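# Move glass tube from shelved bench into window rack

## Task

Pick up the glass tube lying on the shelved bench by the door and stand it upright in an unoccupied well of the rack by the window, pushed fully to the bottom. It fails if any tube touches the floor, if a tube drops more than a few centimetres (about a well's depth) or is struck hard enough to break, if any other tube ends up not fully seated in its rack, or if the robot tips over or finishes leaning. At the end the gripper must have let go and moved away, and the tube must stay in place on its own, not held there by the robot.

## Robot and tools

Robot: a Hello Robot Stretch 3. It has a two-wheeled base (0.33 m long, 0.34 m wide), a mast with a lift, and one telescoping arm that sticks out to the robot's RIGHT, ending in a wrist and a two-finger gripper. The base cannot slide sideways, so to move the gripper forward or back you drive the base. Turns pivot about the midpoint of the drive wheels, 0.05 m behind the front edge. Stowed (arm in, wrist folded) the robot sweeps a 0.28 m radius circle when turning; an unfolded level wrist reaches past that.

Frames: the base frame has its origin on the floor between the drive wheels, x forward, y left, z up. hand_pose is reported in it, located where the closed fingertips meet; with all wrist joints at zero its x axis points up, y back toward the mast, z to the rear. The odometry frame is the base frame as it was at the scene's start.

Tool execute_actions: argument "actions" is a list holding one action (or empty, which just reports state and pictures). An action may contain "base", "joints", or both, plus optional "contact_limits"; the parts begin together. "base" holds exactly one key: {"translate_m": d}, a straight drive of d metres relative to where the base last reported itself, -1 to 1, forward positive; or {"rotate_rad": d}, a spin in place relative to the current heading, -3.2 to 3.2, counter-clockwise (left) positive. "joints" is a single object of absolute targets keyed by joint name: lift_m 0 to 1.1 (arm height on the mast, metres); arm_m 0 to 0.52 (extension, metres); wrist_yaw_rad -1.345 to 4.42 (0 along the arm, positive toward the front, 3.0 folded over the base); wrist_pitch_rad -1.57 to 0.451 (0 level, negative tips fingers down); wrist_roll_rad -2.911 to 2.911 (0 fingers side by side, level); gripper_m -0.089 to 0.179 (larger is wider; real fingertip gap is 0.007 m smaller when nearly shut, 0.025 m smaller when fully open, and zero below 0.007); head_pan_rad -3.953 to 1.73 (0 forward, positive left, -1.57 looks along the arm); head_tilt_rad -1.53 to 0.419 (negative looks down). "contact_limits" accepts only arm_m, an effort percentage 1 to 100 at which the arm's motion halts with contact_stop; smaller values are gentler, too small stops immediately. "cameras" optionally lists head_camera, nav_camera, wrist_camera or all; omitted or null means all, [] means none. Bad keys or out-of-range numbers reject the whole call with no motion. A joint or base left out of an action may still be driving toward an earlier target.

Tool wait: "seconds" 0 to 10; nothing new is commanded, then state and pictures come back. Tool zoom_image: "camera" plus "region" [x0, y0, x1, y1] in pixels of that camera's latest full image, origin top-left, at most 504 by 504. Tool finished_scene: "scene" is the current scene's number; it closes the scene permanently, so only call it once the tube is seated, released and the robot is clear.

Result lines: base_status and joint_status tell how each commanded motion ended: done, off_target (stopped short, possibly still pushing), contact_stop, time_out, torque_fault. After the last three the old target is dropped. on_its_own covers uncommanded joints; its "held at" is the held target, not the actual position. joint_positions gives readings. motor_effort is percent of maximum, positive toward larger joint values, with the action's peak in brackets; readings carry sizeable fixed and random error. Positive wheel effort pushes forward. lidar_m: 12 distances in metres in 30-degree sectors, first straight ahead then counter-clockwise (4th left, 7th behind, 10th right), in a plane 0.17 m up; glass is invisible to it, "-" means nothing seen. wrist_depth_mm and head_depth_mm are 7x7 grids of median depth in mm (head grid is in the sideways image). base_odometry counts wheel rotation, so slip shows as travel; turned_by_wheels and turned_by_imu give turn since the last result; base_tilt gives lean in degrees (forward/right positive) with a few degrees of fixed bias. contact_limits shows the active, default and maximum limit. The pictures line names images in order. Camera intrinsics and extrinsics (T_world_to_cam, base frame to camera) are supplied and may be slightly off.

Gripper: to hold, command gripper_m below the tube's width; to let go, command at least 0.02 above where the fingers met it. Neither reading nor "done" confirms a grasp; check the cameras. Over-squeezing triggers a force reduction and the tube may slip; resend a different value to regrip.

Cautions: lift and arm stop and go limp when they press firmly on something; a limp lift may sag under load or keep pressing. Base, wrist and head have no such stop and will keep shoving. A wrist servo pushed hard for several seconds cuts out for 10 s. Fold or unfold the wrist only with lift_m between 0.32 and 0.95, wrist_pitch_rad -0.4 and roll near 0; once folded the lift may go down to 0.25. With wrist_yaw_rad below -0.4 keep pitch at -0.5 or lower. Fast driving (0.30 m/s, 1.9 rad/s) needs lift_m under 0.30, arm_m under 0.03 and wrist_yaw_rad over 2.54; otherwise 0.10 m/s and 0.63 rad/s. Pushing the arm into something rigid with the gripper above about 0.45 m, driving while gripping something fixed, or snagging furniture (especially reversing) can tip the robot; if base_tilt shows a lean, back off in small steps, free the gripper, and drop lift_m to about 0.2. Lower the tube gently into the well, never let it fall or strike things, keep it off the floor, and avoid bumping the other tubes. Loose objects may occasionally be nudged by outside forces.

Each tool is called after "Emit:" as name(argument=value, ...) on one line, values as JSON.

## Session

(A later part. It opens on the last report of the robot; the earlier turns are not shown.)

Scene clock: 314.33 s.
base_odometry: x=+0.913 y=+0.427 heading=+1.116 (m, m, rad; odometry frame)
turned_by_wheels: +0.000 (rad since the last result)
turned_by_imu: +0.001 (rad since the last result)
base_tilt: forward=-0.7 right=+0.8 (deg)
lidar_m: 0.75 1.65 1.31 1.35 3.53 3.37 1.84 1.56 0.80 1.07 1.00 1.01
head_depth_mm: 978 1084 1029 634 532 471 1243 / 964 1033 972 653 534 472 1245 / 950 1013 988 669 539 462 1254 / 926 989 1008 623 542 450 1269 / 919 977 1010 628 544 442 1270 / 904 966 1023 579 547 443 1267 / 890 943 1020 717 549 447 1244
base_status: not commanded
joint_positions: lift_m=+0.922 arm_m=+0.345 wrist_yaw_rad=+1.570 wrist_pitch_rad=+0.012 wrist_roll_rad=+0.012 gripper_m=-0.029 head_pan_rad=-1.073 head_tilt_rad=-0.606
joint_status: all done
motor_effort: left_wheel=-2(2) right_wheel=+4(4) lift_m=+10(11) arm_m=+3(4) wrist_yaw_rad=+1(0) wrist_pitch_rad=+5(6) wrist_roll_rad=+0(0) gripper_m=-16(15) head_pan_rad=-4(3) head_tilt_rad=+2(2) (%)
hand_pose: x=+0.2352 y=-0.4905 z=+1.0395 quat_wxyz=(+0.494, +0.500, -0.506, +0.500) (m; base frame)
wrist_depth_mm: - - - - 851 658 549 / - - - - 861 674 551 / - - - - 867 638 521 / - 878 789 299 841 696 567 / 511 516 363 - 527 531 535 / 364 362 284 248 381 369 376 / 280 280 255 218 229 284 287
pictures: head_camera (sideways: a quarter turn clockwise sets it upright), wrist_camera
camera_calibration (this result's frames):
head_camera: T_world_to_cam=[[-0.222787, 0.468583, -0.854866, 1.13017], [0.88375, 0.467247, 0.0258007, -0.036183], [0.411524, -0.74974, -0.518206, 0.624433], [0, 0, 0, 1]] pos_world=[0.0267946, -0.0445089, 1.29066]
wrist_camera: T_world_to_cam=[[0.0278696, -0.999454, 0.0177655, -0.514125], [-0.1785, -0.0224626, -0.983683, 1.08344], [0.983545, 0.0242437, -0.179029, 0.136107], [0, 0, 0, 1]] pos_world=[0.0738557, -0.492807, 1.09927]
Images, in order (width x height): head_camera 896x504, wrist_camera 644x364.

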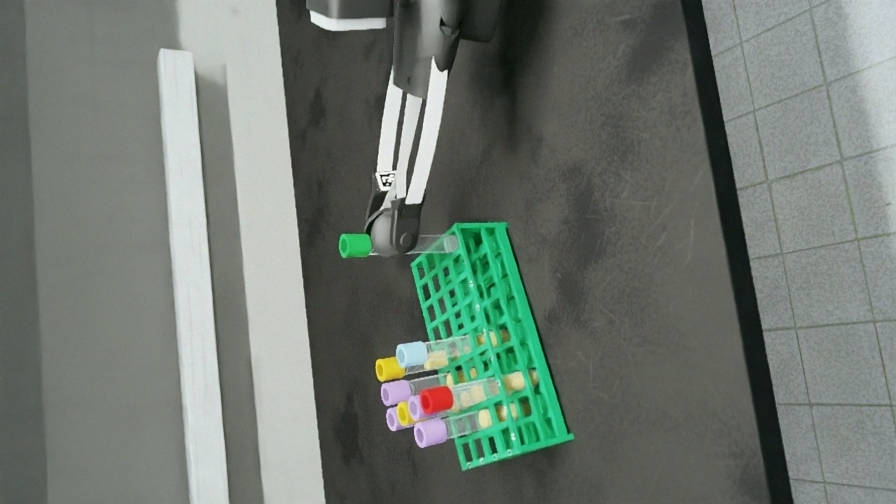

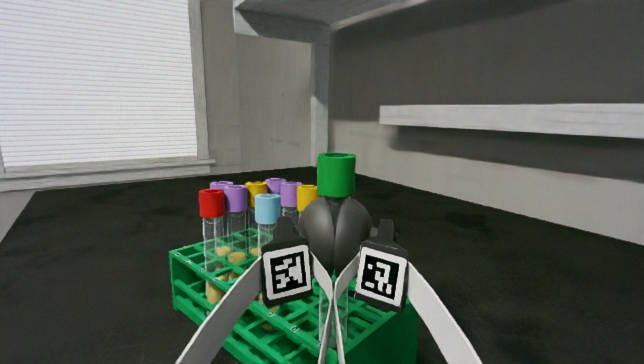

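Emit:
execute_actions(actions=[{"joints": {"lift_m": 0.9, "arm_m": 0.3466}}], cameras=["head_camera", "wrist_camera"])

Emit:
zoom_image(camera="head_camera", region=[340, 200, 560, 420])

Scene clock: 319.27 s.
base_odometry: x=+0.913 y=+0.427 heading=+1.116 (m, m, rad; odometry frame)
turned_by_wheels: +0.000 (rad since the last result)
turned_by_imu: +0.001 (rad since the last result)
base_tilt: forward=-0.8 right=+0.8 (deg)
lidar_m: 0.75 1.65 1.31 1.36 3.53 3.37 1.84 1.56 0.80 1.08 1.00 1.01
head_depth_mm: 979 1076 997 749 532 471 1247 / 966 1033 977 662 535 471 1247 / 950 1020 987 667 538 462 1251 / 931 994 996 616 541 452 1254 / 916 980 1011 630 545 441 1258 / 905 966 1023 581 547 443 1260 / 890 942 1024 717 549 446 1248
base_status: not commanded
joint_positions: lift_m=+0.901 arm_m=+0.346 wrist_yaw_rad=+1.570 wrist_pitch_rad=+0.012 wrist_roll_rad=+0.012 gripper_m=-0.029 head_pan_rad=-1.073 head_tilt_rad=-0.606
joint_status: all done
motor_effort: left_wheel=-2(2) right_wheel=+4(4) lift_m=+11(12) arm_m=+3(3) wrist_yaw_rad=+1(1) wrist_pitch_rad=+5(4) wrist_roll_rad=+0(0) gripper_m=-16(16) head_pan_rad=-4(4) head_tilt_rad=+2(3) (%)
hand_pose: x=+0.2352 y=-0.4916 z=+1.0184 quat_wxyz=(+0.495, +0.500, -0.506, +0.500) (m; base frame)
wrist_depth_mm: - - - - 845 660 540 / - - - - 852 657 528 / - - - - 856 664 526 / - 770 289 292 807 660 558 / 451 454 321 - 464 469 475 / 318 322 278 225 328 327 329 / 247 247 238 197 229 252 253
pictures: head_camera (sideways: a quarter turn clockwise sets it upright), wrist_camera
camera_calibration (this result's frames):
head_camera: T_world_to_cam=[[-0.222787, 0.468583, -0.854866, 1.13017], [0.88375, 0.467247, 0.0258007, -0.036183], [0.411524, -0.74974, -0.518206, 0.624433], [0, 0, 0, 1]] pos_world=[0.0267946, -0.0445089, 1.29066]
wrist_camera: T_world_to_cam=[[0.0278778, -0.999454, 0.0177581, -0.514833], [-0.178673, -0.022461, -0.983652, 1.06272], [0.983514, 0.0242492, -0.179201, 0.132555], [0, 0, 0, 1]] pos_world=[0.0738625, -0.493896, 1.07825]
Images, in order (width x height): head_camera 896x504, wrist_camera 644x364.

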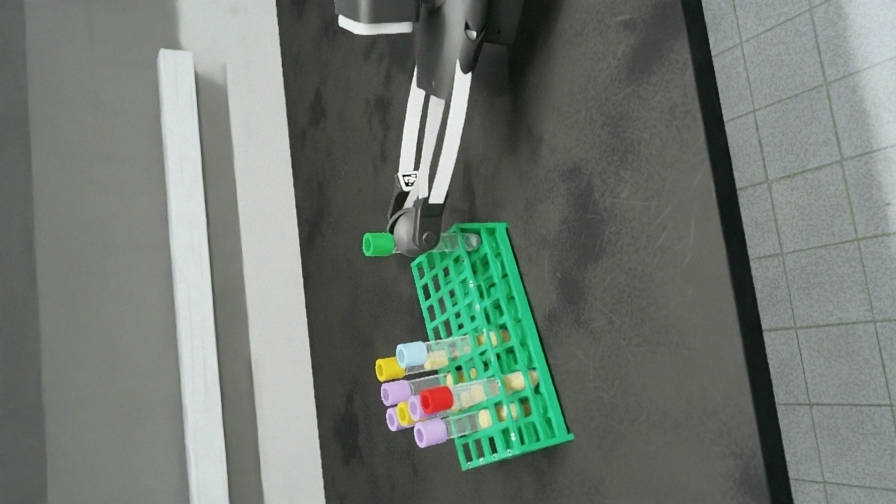

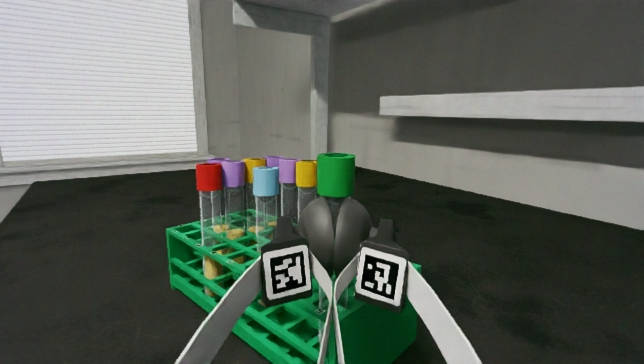

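Region (340, 200, 560, 420) of head_camera's 896x504 image, scaled by 2.291, with more detail than that image has.

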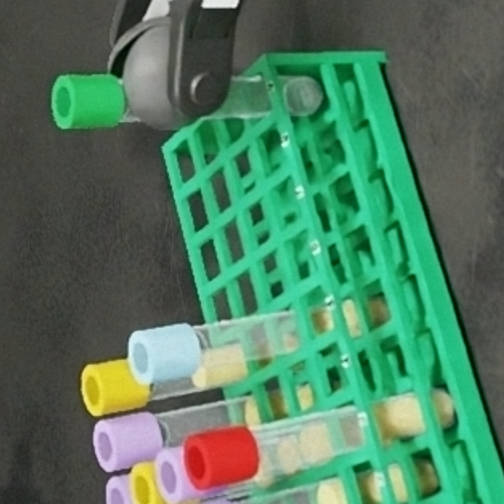

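Emit:
execute_actions(actions=[])

Scene clock: 326.77 s.
base_odometry: x=+0.913 y=+0.427 heading=+1.116 (m, m, rad; odometry frame)
turned_by_wheels: +0.000 (rad since the last result)
turned_by_imu: +0.001 (rad since the last result)
base_tilt: forward=-0.8 right=+0.9 (deg)
lidar_m: 0.75 1.65 1.31 1.36 3.52 3.37 1.84 1.55 0.80 1.07 1.00 1.01
head_depth_mm: 977 1082 1002 749 530 472 1247 / 965 1029 975 664 533 472 1248 / 948 1009 992 668 537 462 1259 / 931 990 1000 618 542 451 1269 / 917 978 1011 629 545 443 1268 / 901 965 1024 579 549 444 1263 / 887 937 1022 717 549 446 1243
base_status: not commanded
joint_positions: lift_m=+0.901 arm_m=+0.346 wrist_yaw_rad=+1.570 wrist_pitch_rad=+0.012 wrist_roll_rad=+0.012 gripper_m=-0.029 head_pan_rad=-1.073 head_tilt_rad=-0.606
joint_status: all done
motor_effort: left_wheel=-2(2) right_wheel=+4(4) lift_m=+10(12) arm_m=+4(3) wrist_yaw_rad=+1(1) wrist_pitch_rad=+4(4) wrist_roll_rad=+0(0) gripper_m=-16(16) head_pan_rad=-4(4) head_tilt_rad=+2(3) (%)
hand_pose: x=+0.2352 y=-0.4916 z=+1.0184 quat_wxyz=(+0.495, +0.500, -0.506, +0.500) (m; base frame)
wrist_depth_mm: - - - - 838 661 542 / - - - - 863 653 527 / - - - - 853 656 527 / - 771 291 290 814 674 562 / 452 454 318 - 466 465 473 / 319 320 278 223 327 326 329 / 245 247 236 198 229 252 254
pictures: head_camera (sideways: a quarter turn clockwise sets it upright), nav_camera (sideways: a quarter turn counterclockwise sets it upright), wrist_camera
camera_calibration (this result's frames):
head_camera: T_world_to_cam=[[-0.222787, 0.468583, -0.854866, 1.13017], [0.88375, 0.467247, 0.0258007, -0.036183], [0.411524, -0.74974, -0.518206, 0.624433], [0, 0, 0, 1]] pos_world=[0.0267946, -0.0445089, 1.29066]
nav_camera: T_world_to_cam=[[0.252386, -0.519655, 0.816248, -1.01975], [-0.868443, -0.493673, -0.0457657, 0.113344], [0.426741, -0.697314, -0.575886, 0.703209], [0, 0, 0, 1]] pos_world=[0.0557159, 0.0163943, 1.24252]
wrist_camera: T_world_to_cam=[[0.0278782, -0.999454, 0.0177579, -0.514833], [-0.178673, -0.022461, -0.983652, 1.06272], [0.983514, 0.0242496, -0.179201, 0.132555], [0, 0, 0, 1]] pos_world=[0.0738625, -0.493896, 1.07825]
Images, in order (width x height): head_camera 896x504, nav_camera 672x504, wrist_camera 644x364.

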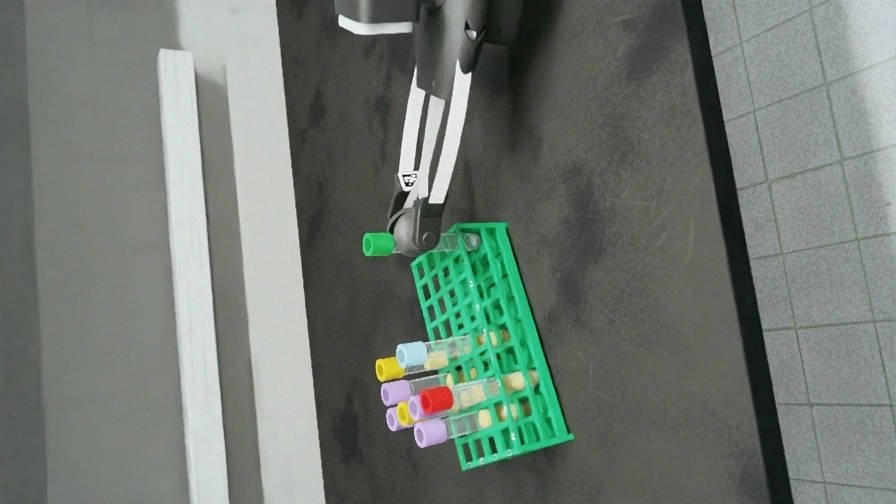

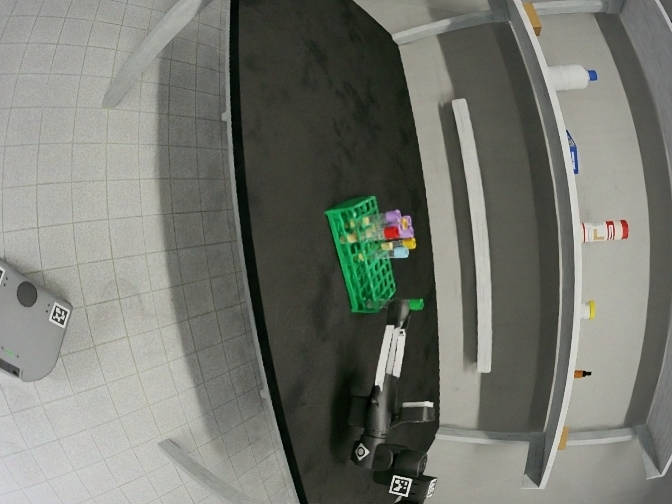

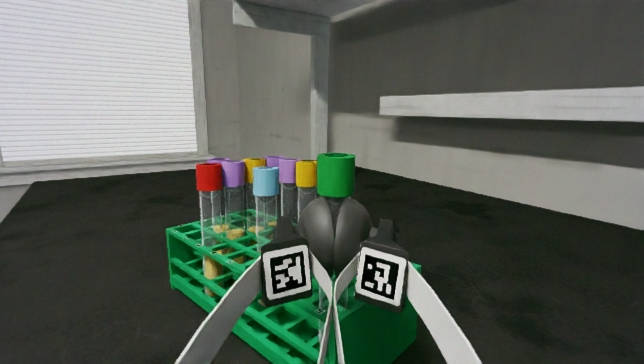

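Emit:
zoom_image(camera="head_camera", region=[340, 170, 560, 330])

Region (340, 170, 560, 330) of head_camera's 896x504 image, scaled by 2.291, with more detail than that image has; it fills the top 367 rows of this view, and the rest is white.

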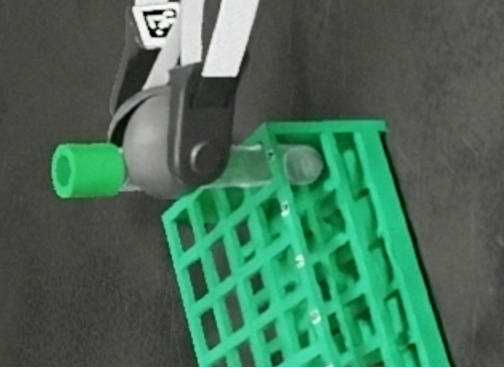

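Emit:
execute_actions(actions=[{"joints": {"lift_m": 0.889}}], cameras=["head_camera", "wrist_camera"])

Emit:
zoom_image(camera="head_camera", region=[340, 170, 560, 330])

Scene clock: 333.43 s.
base_odometry: x=+0.913 y=+0.427 heading=+1.116 (m, m, rad; odometry frame)
turned_by_wheels: +0.000 (rad since the last result)
turned_by_imu: +0.001 (rad since the last result)
base_tilt: forward=-0.8 right=+0.8 (deg)
lidar_m: 0.75 1.65 1.31 1.35 3.53 3.40 1.84 1.56 0.80 1.07 1.00 1.01
head_depth_mm: 977 1078 1004 750 529 469 1244 / 965 1035 982 725 536 472 1244 / 948 1015 984 670 538 463 1252 / 939 992 1002 611 540 451 1255 / 922 984 1013 628 544 442 1264 / 902 967 1015 579 545 445 1271 / 885 944 1023 718 551 446 1251
base_status: not commanded
joint_positions: lift_m=+0.890 arm_m=+0.346 wrist_yaw_rad=+1.570 wrist_pitch_rad=+0.012 wrist_roll_rad=+0.012 gripper_m=-0.029 head_pan_rad=-1.073 head_tilt_rad=-0.606
joint_status: all done
motor_effort: left_wheel=-2(2) right_wheel=+4(3) lift_m=+11(12) arm_m=+3(3) wrist_yaw_rad=+1(1) wrist_pitch_rad=+5(5) wrist_roll_rad=-1(0) gripper_m=-16(16) head_pan_rad=-3(4) head_tilt_rad=+3(3) (%)
hand_pose: x=+0.2352 y=-0.4916 z=+1.0074 quat_wxyz=(+0.495, +0.500, -0.506, +0.500) (m; base frame)
wrist_depth_mm: - - - - 857 661 543 / - - - - 834 629 520 / - - - - 856 658 540 / - 729 573 292 752 663 567 / 419 423 293 - 432 437 438 / 297 299 270 195 303 305 307 / 230 230 224 194 217 234 235
pictures: head_camera (sideways: a quarter turn clockwise sets it upright), wrist_camera
camera_calibration (this result's frames):
head_camera: T_world_to_cam=[[-0.222787, 0.468583, -0.854866, 1.13017], [0.88375, 0.467248, 0.0258007, -0.036183], [0.411524, -0.74974, -0.518206, 0.624433], [0, 0, 0, 1]] pos_world=[0.0267946, -0.0445089, 1.29066]
wrist_camera: T_world_to_cam=[[0.027877, -0.999454, 0.0177582, -0.514641], [-0.17868, -0.0224612, -0.983651, 1.0519], [0.983512, 0.0242482, -0.179208, 0.130591], [0, 0, 0, 1]] pos_world=[0.0738628, -0.493899, 1.06725]
Images, in order (width x height): head_camera 896x504, wrist_camera 644x364.

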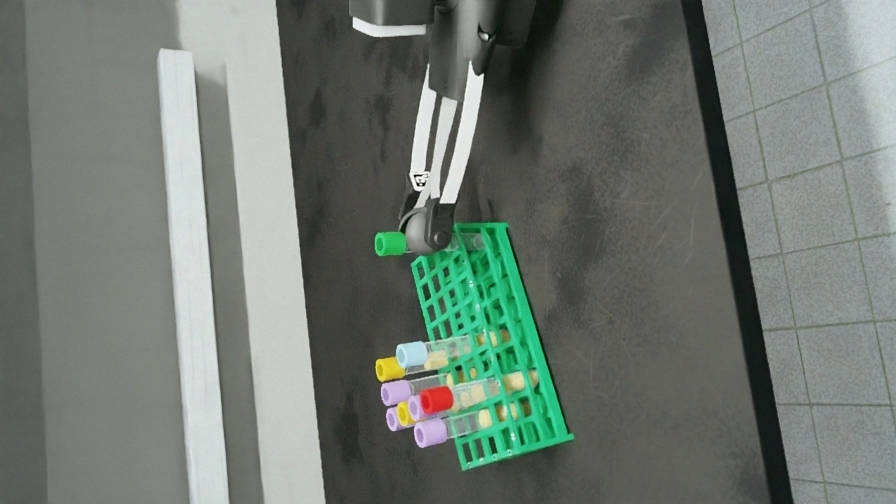

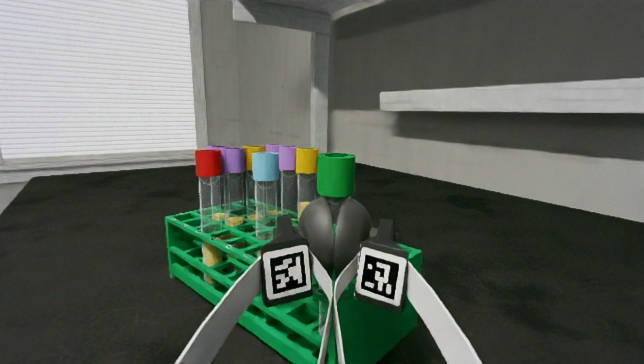

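Region (340, 170, 560, 330) of head_camera's 896x504 image, scaled by 2.291, with more detail than that image has; it fills the top 367 rows of this view, and the rest is white.

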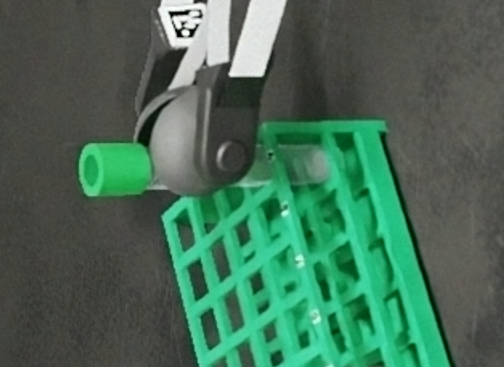

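Emit:
execute_actions(actions=[{"joints": {"lift_m": 0.8845}}], cameras=["head_camera", "wrist_camera"])

Emit:
zoom_image(camera="head_camera", region=[340, 170, 560, 330])

Scene clock: 343.93 s.
base_odometry: x=+0.913 y=+0.427 heading=+1.116 (m, m, rad; odometry frame)
turned_by_wheels: +0.000 (rad since the last result)
turned_by_imu: +0.001 (rad since the last result)
base_tilt: forward=-0.7 right=+0.9 (deg)
lidar_m: 0.75 1.65 1.31 1.35 3.54 3.37 1.84 1.55 0.80 1.07 1.00 1.01
head_depth_mm: 980 1077 968 735 529 470 1243 / 965 1029 979 734 534 472 1244 / 949 1008 994 670 539 462 1248 / 931 990 1000 610 541 452 1261 / 919 975 1011 631 541 443 1259 / 904 960 1019 578 549 444 1272 / 891 942 1027 719 551 446 1239
base_status: not commanded
joint_positions: lift_m=+0.885 arm_m=+0.346 wrist_yaw_rad=+1.570 wrist_pitch_rad=+0.012 wrist_roll_rad=+0.012 gripper_m=-0.029 head_pan_rad=-1.073 head_tilt_rad=-0.606
joint_status: all done
motor_effort: left_wheel=-2(2) right_wheel=+4(3) lift_m=+10(12) arm_m=+4(4) wrist_yaw_rad=+1(0) wrist_pitch_rad=+5(5) wrist_roll_rad=+0(0) gripper_m=-17(15) head_pan_rad=-3(3) head_tilt_rad=+3(3) (%)
hand_pose: x=+0.2352 y=-0.4916 z=+1.0029 quat_wxyz=(+0.495, +0.500, -0.506, +0.500) (m; base frame)
wrist_depth_mm: - - - - 866 656 536 / - - - - 813 641 508 / - - - - 885 660 550 / 808 700 624 561 728 644 560 / 404 410 277 - 422 424 425 / 289 288 270 208 296 296 299 / 223 223 223 194 217 228 228
pictures: head_camera (sideways: a quarter turn clockwise sets it upright), wrist_camera
camera_calibration (this result's frames):
head_camera: T_world_to_cam=[[-0.222787, 0.468582, -0.854866, 1.13017], [0.88375, 0.467248, 0.0258007, -0.036183], [0.411524, -0.74974, -0.518206, 0.624433], [0, 0, 0, 1]] pos_world=[0.0267946, -0.0445089, 1.29066]
wrist_camera: T_world_to_cam=[[0.0278764, -0.999454, 0.0177578, -0.514562], [-0.178683, -0.0224608, -0.98365, 1.04748], [0.983512, 0.0242476, -0.179211, 0.129787], [0, 0, 0, 1]] pos_world=[0.0738629, -0.493901, 1.06275]
Images, in order (width x height): head_camera 896x504, wrist_camera 644x364.

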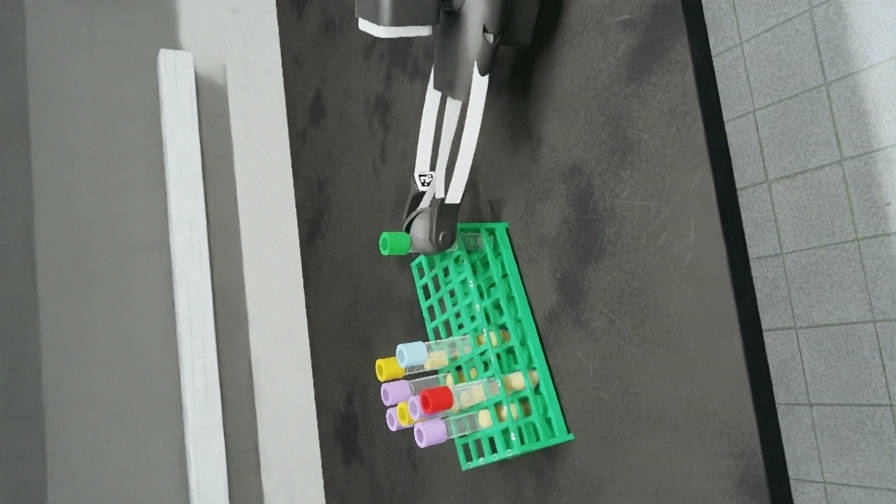

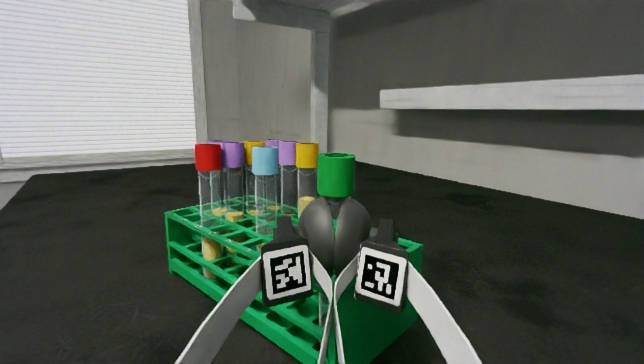

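Region (340, 170, 560, 330) of head_camera's 896x504 image, scaled by 2.291, with more detail than that image has; it fills the top 367 rows of this view, and the rest is white.

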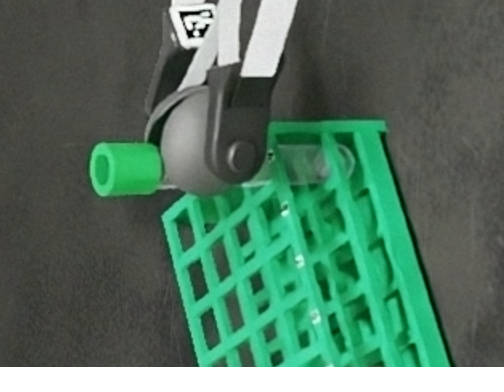

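The tube is within a few millimetres of the well bottom, so I'm releasing it.

Emit:
execute_actions(actions=[{"joints": {"gripper_m": 0.05}}], cameras=["head_camera", "wrist_camera"])

Emit:
zoom_image(camera="head_camera", region=[340, 170, 560, 330])

Scene clock: 347.90 s.
base_odometry: x=+0.913 y=+0.427 heading=+1.116 (m, m, rad; odometry frame)
turned_by_wheels: +0.000 (rad since the last result)
turned_by_imu: +0.001 (rad since the last result)
base_tilt: forward=-0.8 right=+0.9 (deg)
lidar_m: 0.75 1.65 1.31 1.36 3.53 3.39 1.84 1.56 0.80 1.07 1.00 1.01
head_depth_mm: 982 1082 971 746 528 471 1246 / 961 1031 979 723 534 471 1247 / 951 1009 992 643 537 462 1256 / 932 991 1001 616 541 451 1253 / 915 974 1016 629 544 442 1260 / 904 961 1022 578 548 444 1267 / 886 944 1029 718 550 445 1240
base_status: not commanded
joint_positions: lift_m=+0.885 arm_m=+0.346 wrist_yaw_rad=+1.570 wrist_pitch_rad=+0.012 wrist_roll_rad=+0.012 gripper_m=+0.050 head_pan_rad=-1.073 head_tilt_rad=-0.606
joint_status: all done
motor_effort: left_wheel=-2(2) right_wheel=+4(4) lift_m=+11(10) arm_m=+3(4) wrist_yaw_rad=+0(1) wrist_pitch_rad=+5(4) wrist_roll_rad=+0(0) gripper_m=+0(91) head_pan_rad=-3(4) head_tilt_rad=+3(2) (%)
hand_pose: x=+0.2352 y=-0.4916 z=+1.0029 quat_wxyz=(+0.495, +0.500, -0.506, +0.500) (m; base frame)
wrist_depth_mm: - - - - 842 660 541 / - - - - 835 635 511 / - - - - 872 665 547 / 812 694 620 556 728 650 563 / 406 407 287 283 461 420 431 / 289 289 253 203 205 296 298 / 222 223 223 191 216 228 229
pictures: head_camera (sideways: a quarter turn clockwise sets it upright), wrist_camera
camera_calibration (this result's frames):
head_camera: T_world_to_cam=[[-0.222787, 0.468583, -0.854866, 1.13017], [0.88375, 0.467247, 0.0258007, -0.036183], [0.411523, -0.74974, -0.518206, 0.624433], [0, 0, 0, 1]] pos_world=[0.0267946, -0.0445089, 1.29066]
wrist_camera: T_world_to_cam=[[0.0278824, -0.999454, 0.0177524, -0.514556], [-0.178818, -0.0224598, -0.983626, 1.04745], [0.983487, 0.0242514, -0.179346, 0.129927], [0, 0, 0, 1]] pos_world=[0.0738682, -0.4939, 1.06273]
Images, in order (width x height): head_camera 896x504, wrist_camera 644x364.

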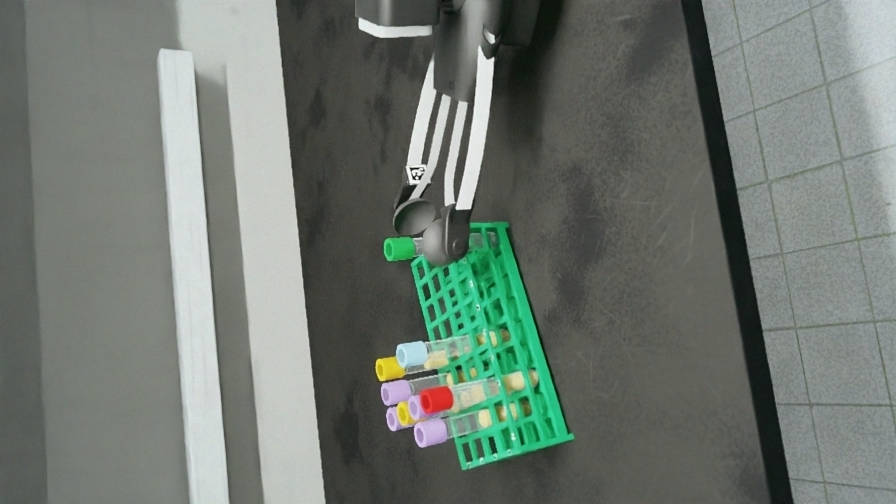

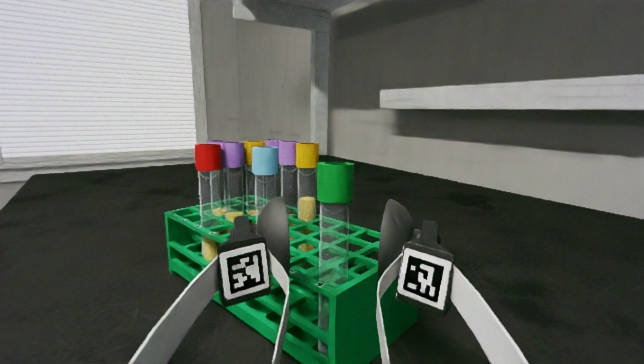

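Region (340, 170, 560, 330) of head_camera's 896x504 image, scaled by 2.291, with more detail than that image has; it fills the top 367 rows of this view, and the rest is white.

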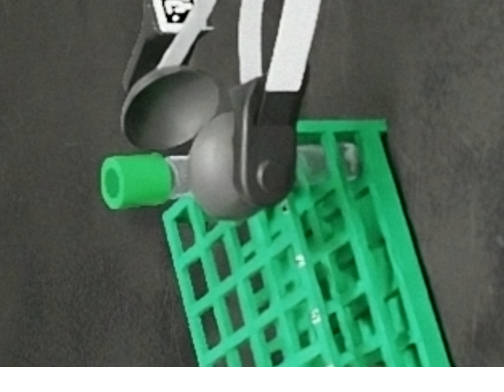

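Emit:
execute_actions(actions=[{"base": {"translate_m": -0.07}}], cameras=["head_camera", "wrist_camera"])

Scene clock: 353.63 s.
base_odometry: x=+0.883 y=+0.364 heading=+1.116 (m, m, rad; odometry frame)
turned_by_wheels: +0.000 (rad since the last result)
turned_by_imu: +0.001 (rad since the last result)
base_tilt: forward=-0.7 right=+0.8 (deg)
lidar_m: 0.82 1.71 1.33 1.43 3.49 3.29 1.78 1.51 0.77 1.12 1.04 1.05
head_depth_mm: 1018 1116 975 - 530 1437 1236 / 1002 1104 979 726 533 1402 1252 / 981 1053 989 642 538 1380 1248 / 968 1031 998 688 540 1376 1265 / 955 1017 1011 636 544 480 1262 / 939 996 1018 628 548 484 1271 / 925 983 1034 600 550 471 1272
base_status: done
joint_positions: lift_m=+0.885 arm_m=+0.346 wrist_yaw_rad=+1.570 wrist_pitch_rad=+0.012 wrist_roll_rad=+0.012 gripper_m=+0.050 head_pan_rad=-1.073 head_tilt_rad=-0.606
joint_status: not commanded
motor_effort: left_wheel=-2(6) right_wheel=+3(6) lift_m=+11(11) arm_m=+3(4) wrist_yaw_rad=+1(0) wrist_pitch_rad=+5(5) wrist_roll_rad=+0(0) gripper_m=+1(0) head_pan_rad=-4(4) head_tilt_rad=+2(3) (%)
hand_pose: x=+0.2352 y=-0.4916 z=+1.0029 quat_wxyz=(+0.495, +0.500, -0.506, +0.500) (m; base frame)
wrist_depth_mm: - - - - 914 707 580 / - - - - 895 677 554 / - - - - 938 699 577 / - 702 713 632 725 676 582 / 440 412 376 283 422 424 425 / 288 290 265 262 270 296 297 / 223 222 224 226 227 227 228
pictures: head_camera (sideways: a quarter turn clockwise sets it upright), wrist_camera
camera_calibration (this result's frames):
head_camera: T_world_to_cam=[[-0.222784, 0.468578, -0.854869, 1.13017], [0.88375, 0.467247, 0.0258007, -0.0361831], [0.411525, -0.749743, -0.518202, 0.624427], [0, 0, 0, 1]] pos_world=[0.0267946, -0.044509, 1.29066]
wrist_camera: T_world_to_cam=[[0.0278823, -0.999454, 0.0177526, -0.514556], [-0.178818, -0.02246, -0.983626, 1.04745], [0.983487, 0.0242513, -0.179346, 0.129927], [0, 0, 0, 1]] pos_world=[0.0738682, -0.4939, 1.06273]
Images, in order (width x height): head_camera 896x504, wrist_camera 644x364.

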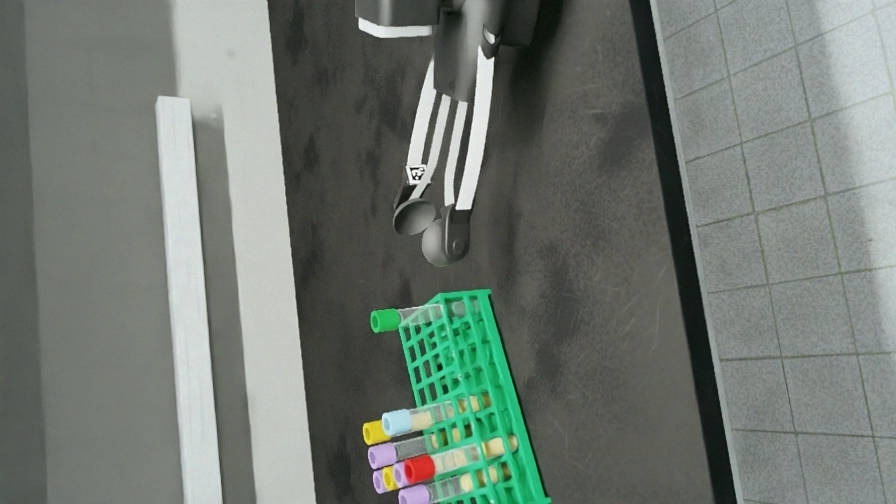

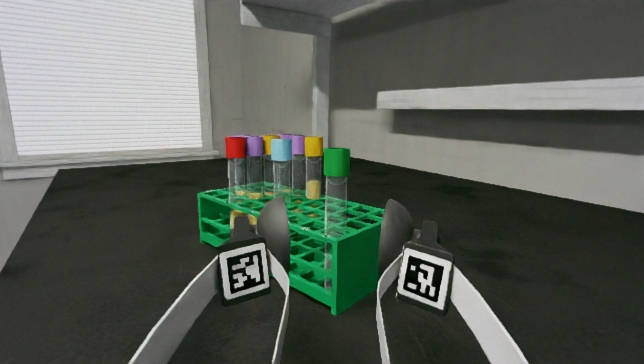

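Emit:
zoom_image(camera="wrist_camera", region=[190, 110, 410, 330])

Emit:
zoom_image(camera="head_camera", region=[350, 270, 570, 504])

Region (190, 110, 410, 330) of wrist_camera's 644x364 image, scaled by 2.291.

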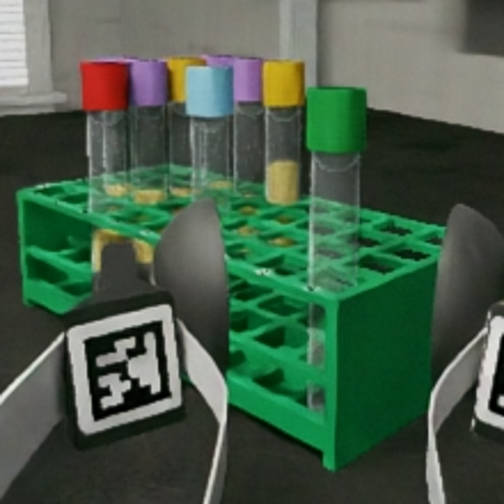

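Region (350, 270, 570, 504) of head_camera's 896x504 image, scaled by 2.154, with more detail than that image has; it fills the left 474 columns of this view, and the rest is white.

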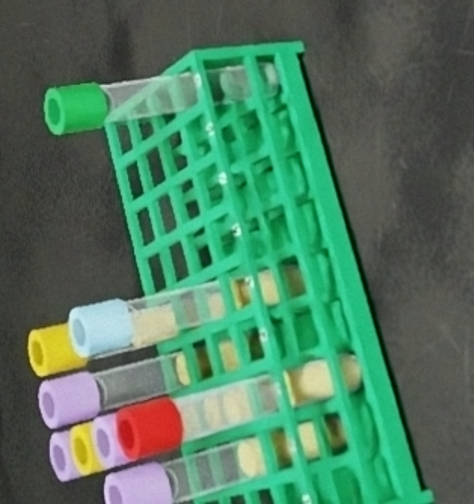

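The green tube is seated level with the others. Moving clear now.

Emit:
execute_actions(actions=[{"base": {"translate_m": -0.15}, "joints": {"arm_m": 0.06, "head_pan_rad": -0.8}}])

Scene clock: 363.10 s.
base_odometry: x=+0.817 y=+0.229 heading=+1.116 (m, m, rad; odometry frame)
turned_by_wheels: +0.000 (rad since the last result)
turned_by_imu: +0.001 (rad since the last result)
base_tilt: forward=-0.8 right=+0.9 (deg)
lidar_m: 0.97 1.83 1.39 1.58 2.91 3.10 1.65 1.40 1.40 0.72 1.13 1.14
head_depth_mm: 1008 1105 966 688 567 1552 - / 1018 1116 976 690 570 1520 - / 1024 1126 991 698 576 1486 1250 / 1036 1139 996 687 560 1502 1253 / 1045 1122 1008 692 582 1471 1262 / 1053 1121 1020 688 586 1514 1273 / 1058 1132 1037 700 592 1527 1278
base_status: done
joint_positions: lift_m=+0.885 arm_m=+0.060 wrist_yaw_rad=+1.570 wrist_pitch_rad=+0.012 wrist_roll_rad=+0.012 gripper_m=+0.050 head_pan_rad=-0.807 head_tilt_rad=-0.606
joint_status: all done
motor_effort: left_wheel=-2(6) right_wheel=+4(5) lift_m=+11(10) arm_m=-5(7) wrist_yaw_rad=+1(1) wrist_pitch_rad=+5(5) wrist_roll_rad=+0(0) gripper_m=+1(0) head_pan_rad=+3(22) head_tilt_rad=+3(2) (%)
hand_pose: x=+0.2352 y=-0.2056 z=+1.0029 quat_wxyz=(+0.495, +0.500, -0.506, +0.500) (m; base frame)
wrist_depth_mm: - - - - - 1000 839 / - - - - - - 826 / - - - - - - 825 / - - 984 720 683 506 758 / - - - 493 459 424 396 / - - - - 424 299 300 / - - - - - 246 230
pictures: head_camera (sideways: a quarter turn clockwise sets it upright), nav_camera (sideways: a quarter turn counterclockwise sets it upright), wrist_camera
camera_calibration (this result's frames):
head_camera: T_world_to_cam=[[-0.338038, 0.393403, -0.854964, 1.131], [0.729802, 0.683171, 0.0258029, -0.0352468], [0.594238, -0.615233, -0.518044, 0.623108], [0, 0, 0, 1]] pos_world=[0.0377704, -0.0375034, 1.29067]
nav_camera: T_world_to_cam=[[0.380029, -0.434901, 0.816357, -1.02067], [-0.708083, -0.704645, -0.0457621, 0.112362], [0.595144, -0.560658, -0.575732, 0.70198], [0, 0, 0, 1]] pos_world=[0.0496676, 0.0288546, 1.24253]
wrist_camera: T_world_to_cam=[[0.0278824, -0.999454, 0.0177524, -0.228751], [-0.178818, -0.0224599, -0.983626, 1.05387], [0.983487, 0.0242514, -0.179346, 0.122992], [0, 0, 0, 1]] pos_world=[0.0738682, -0.207939, 1.06273]
Images, in order (width x height): head_camera 896x504, nav_camera 672x504, wrist_camera 644x364.

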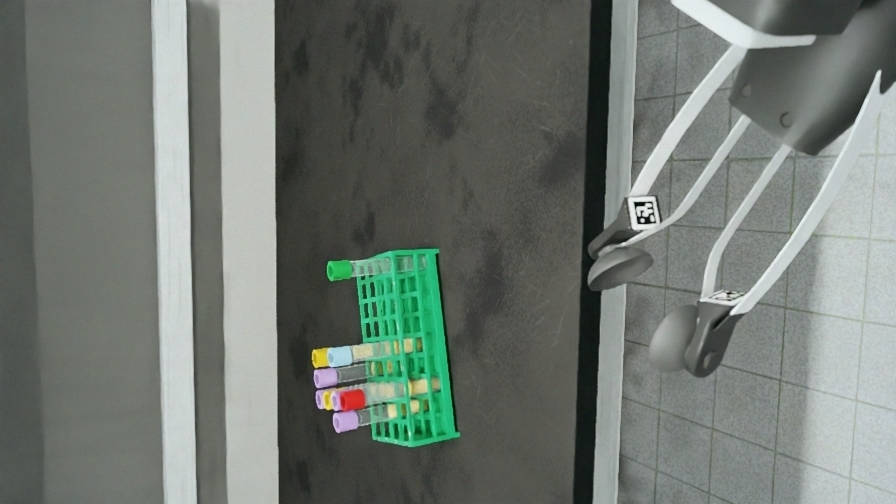

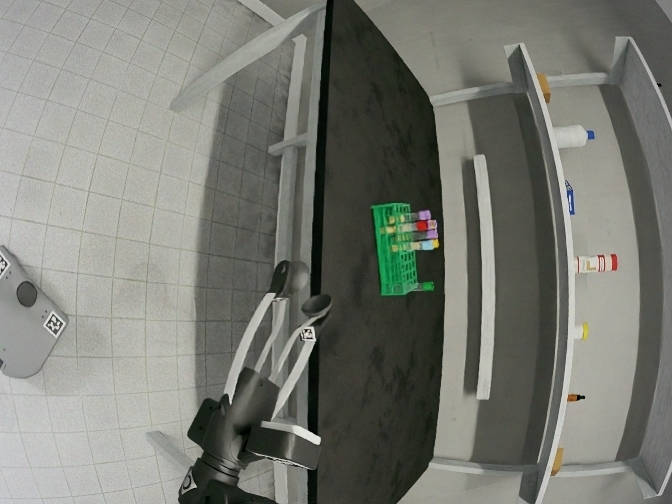

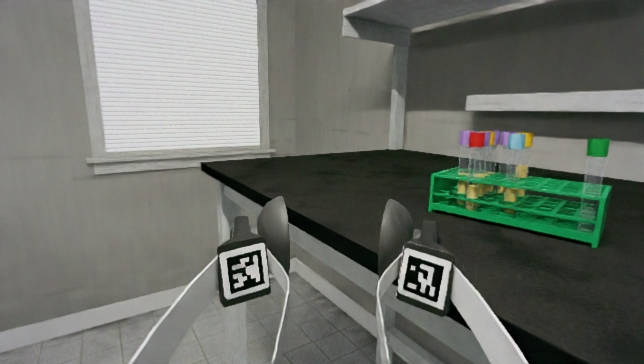

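Emit:
zoom_image(camera="wrist_camera", region=[420, 110, 644, 260])

Emit:
zoom_image(camera="head_camera", region=[295, 235, 485, 460])

Region (420, 110, 644, 260) of wrist_camera's 644x364 image, scaled by 2.250; it fills the top 338 rows of this view, and the rest is white.

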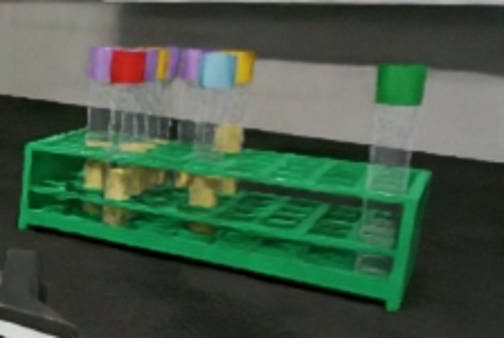

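Region (295, 235, 485, 460) of head_camera's 896x504 image, scaled by 2.240, with more detail than that image has; it fills the left 426 columns of this view, and the rest is white.

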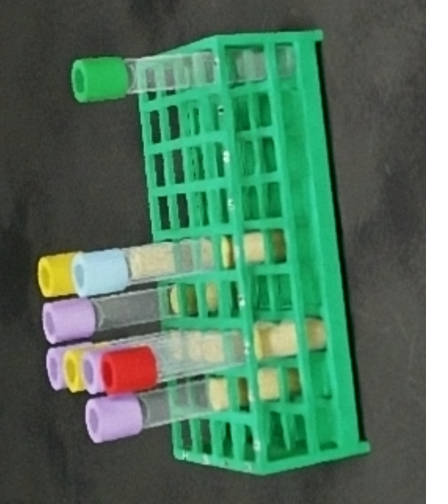

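The green-cap tube reaches the bottom tier of the rack, the other tubes are undisturbed, and the robot is clear and level.

Emit:
finished_scene(scene=2)

The scene is finished: the task was done.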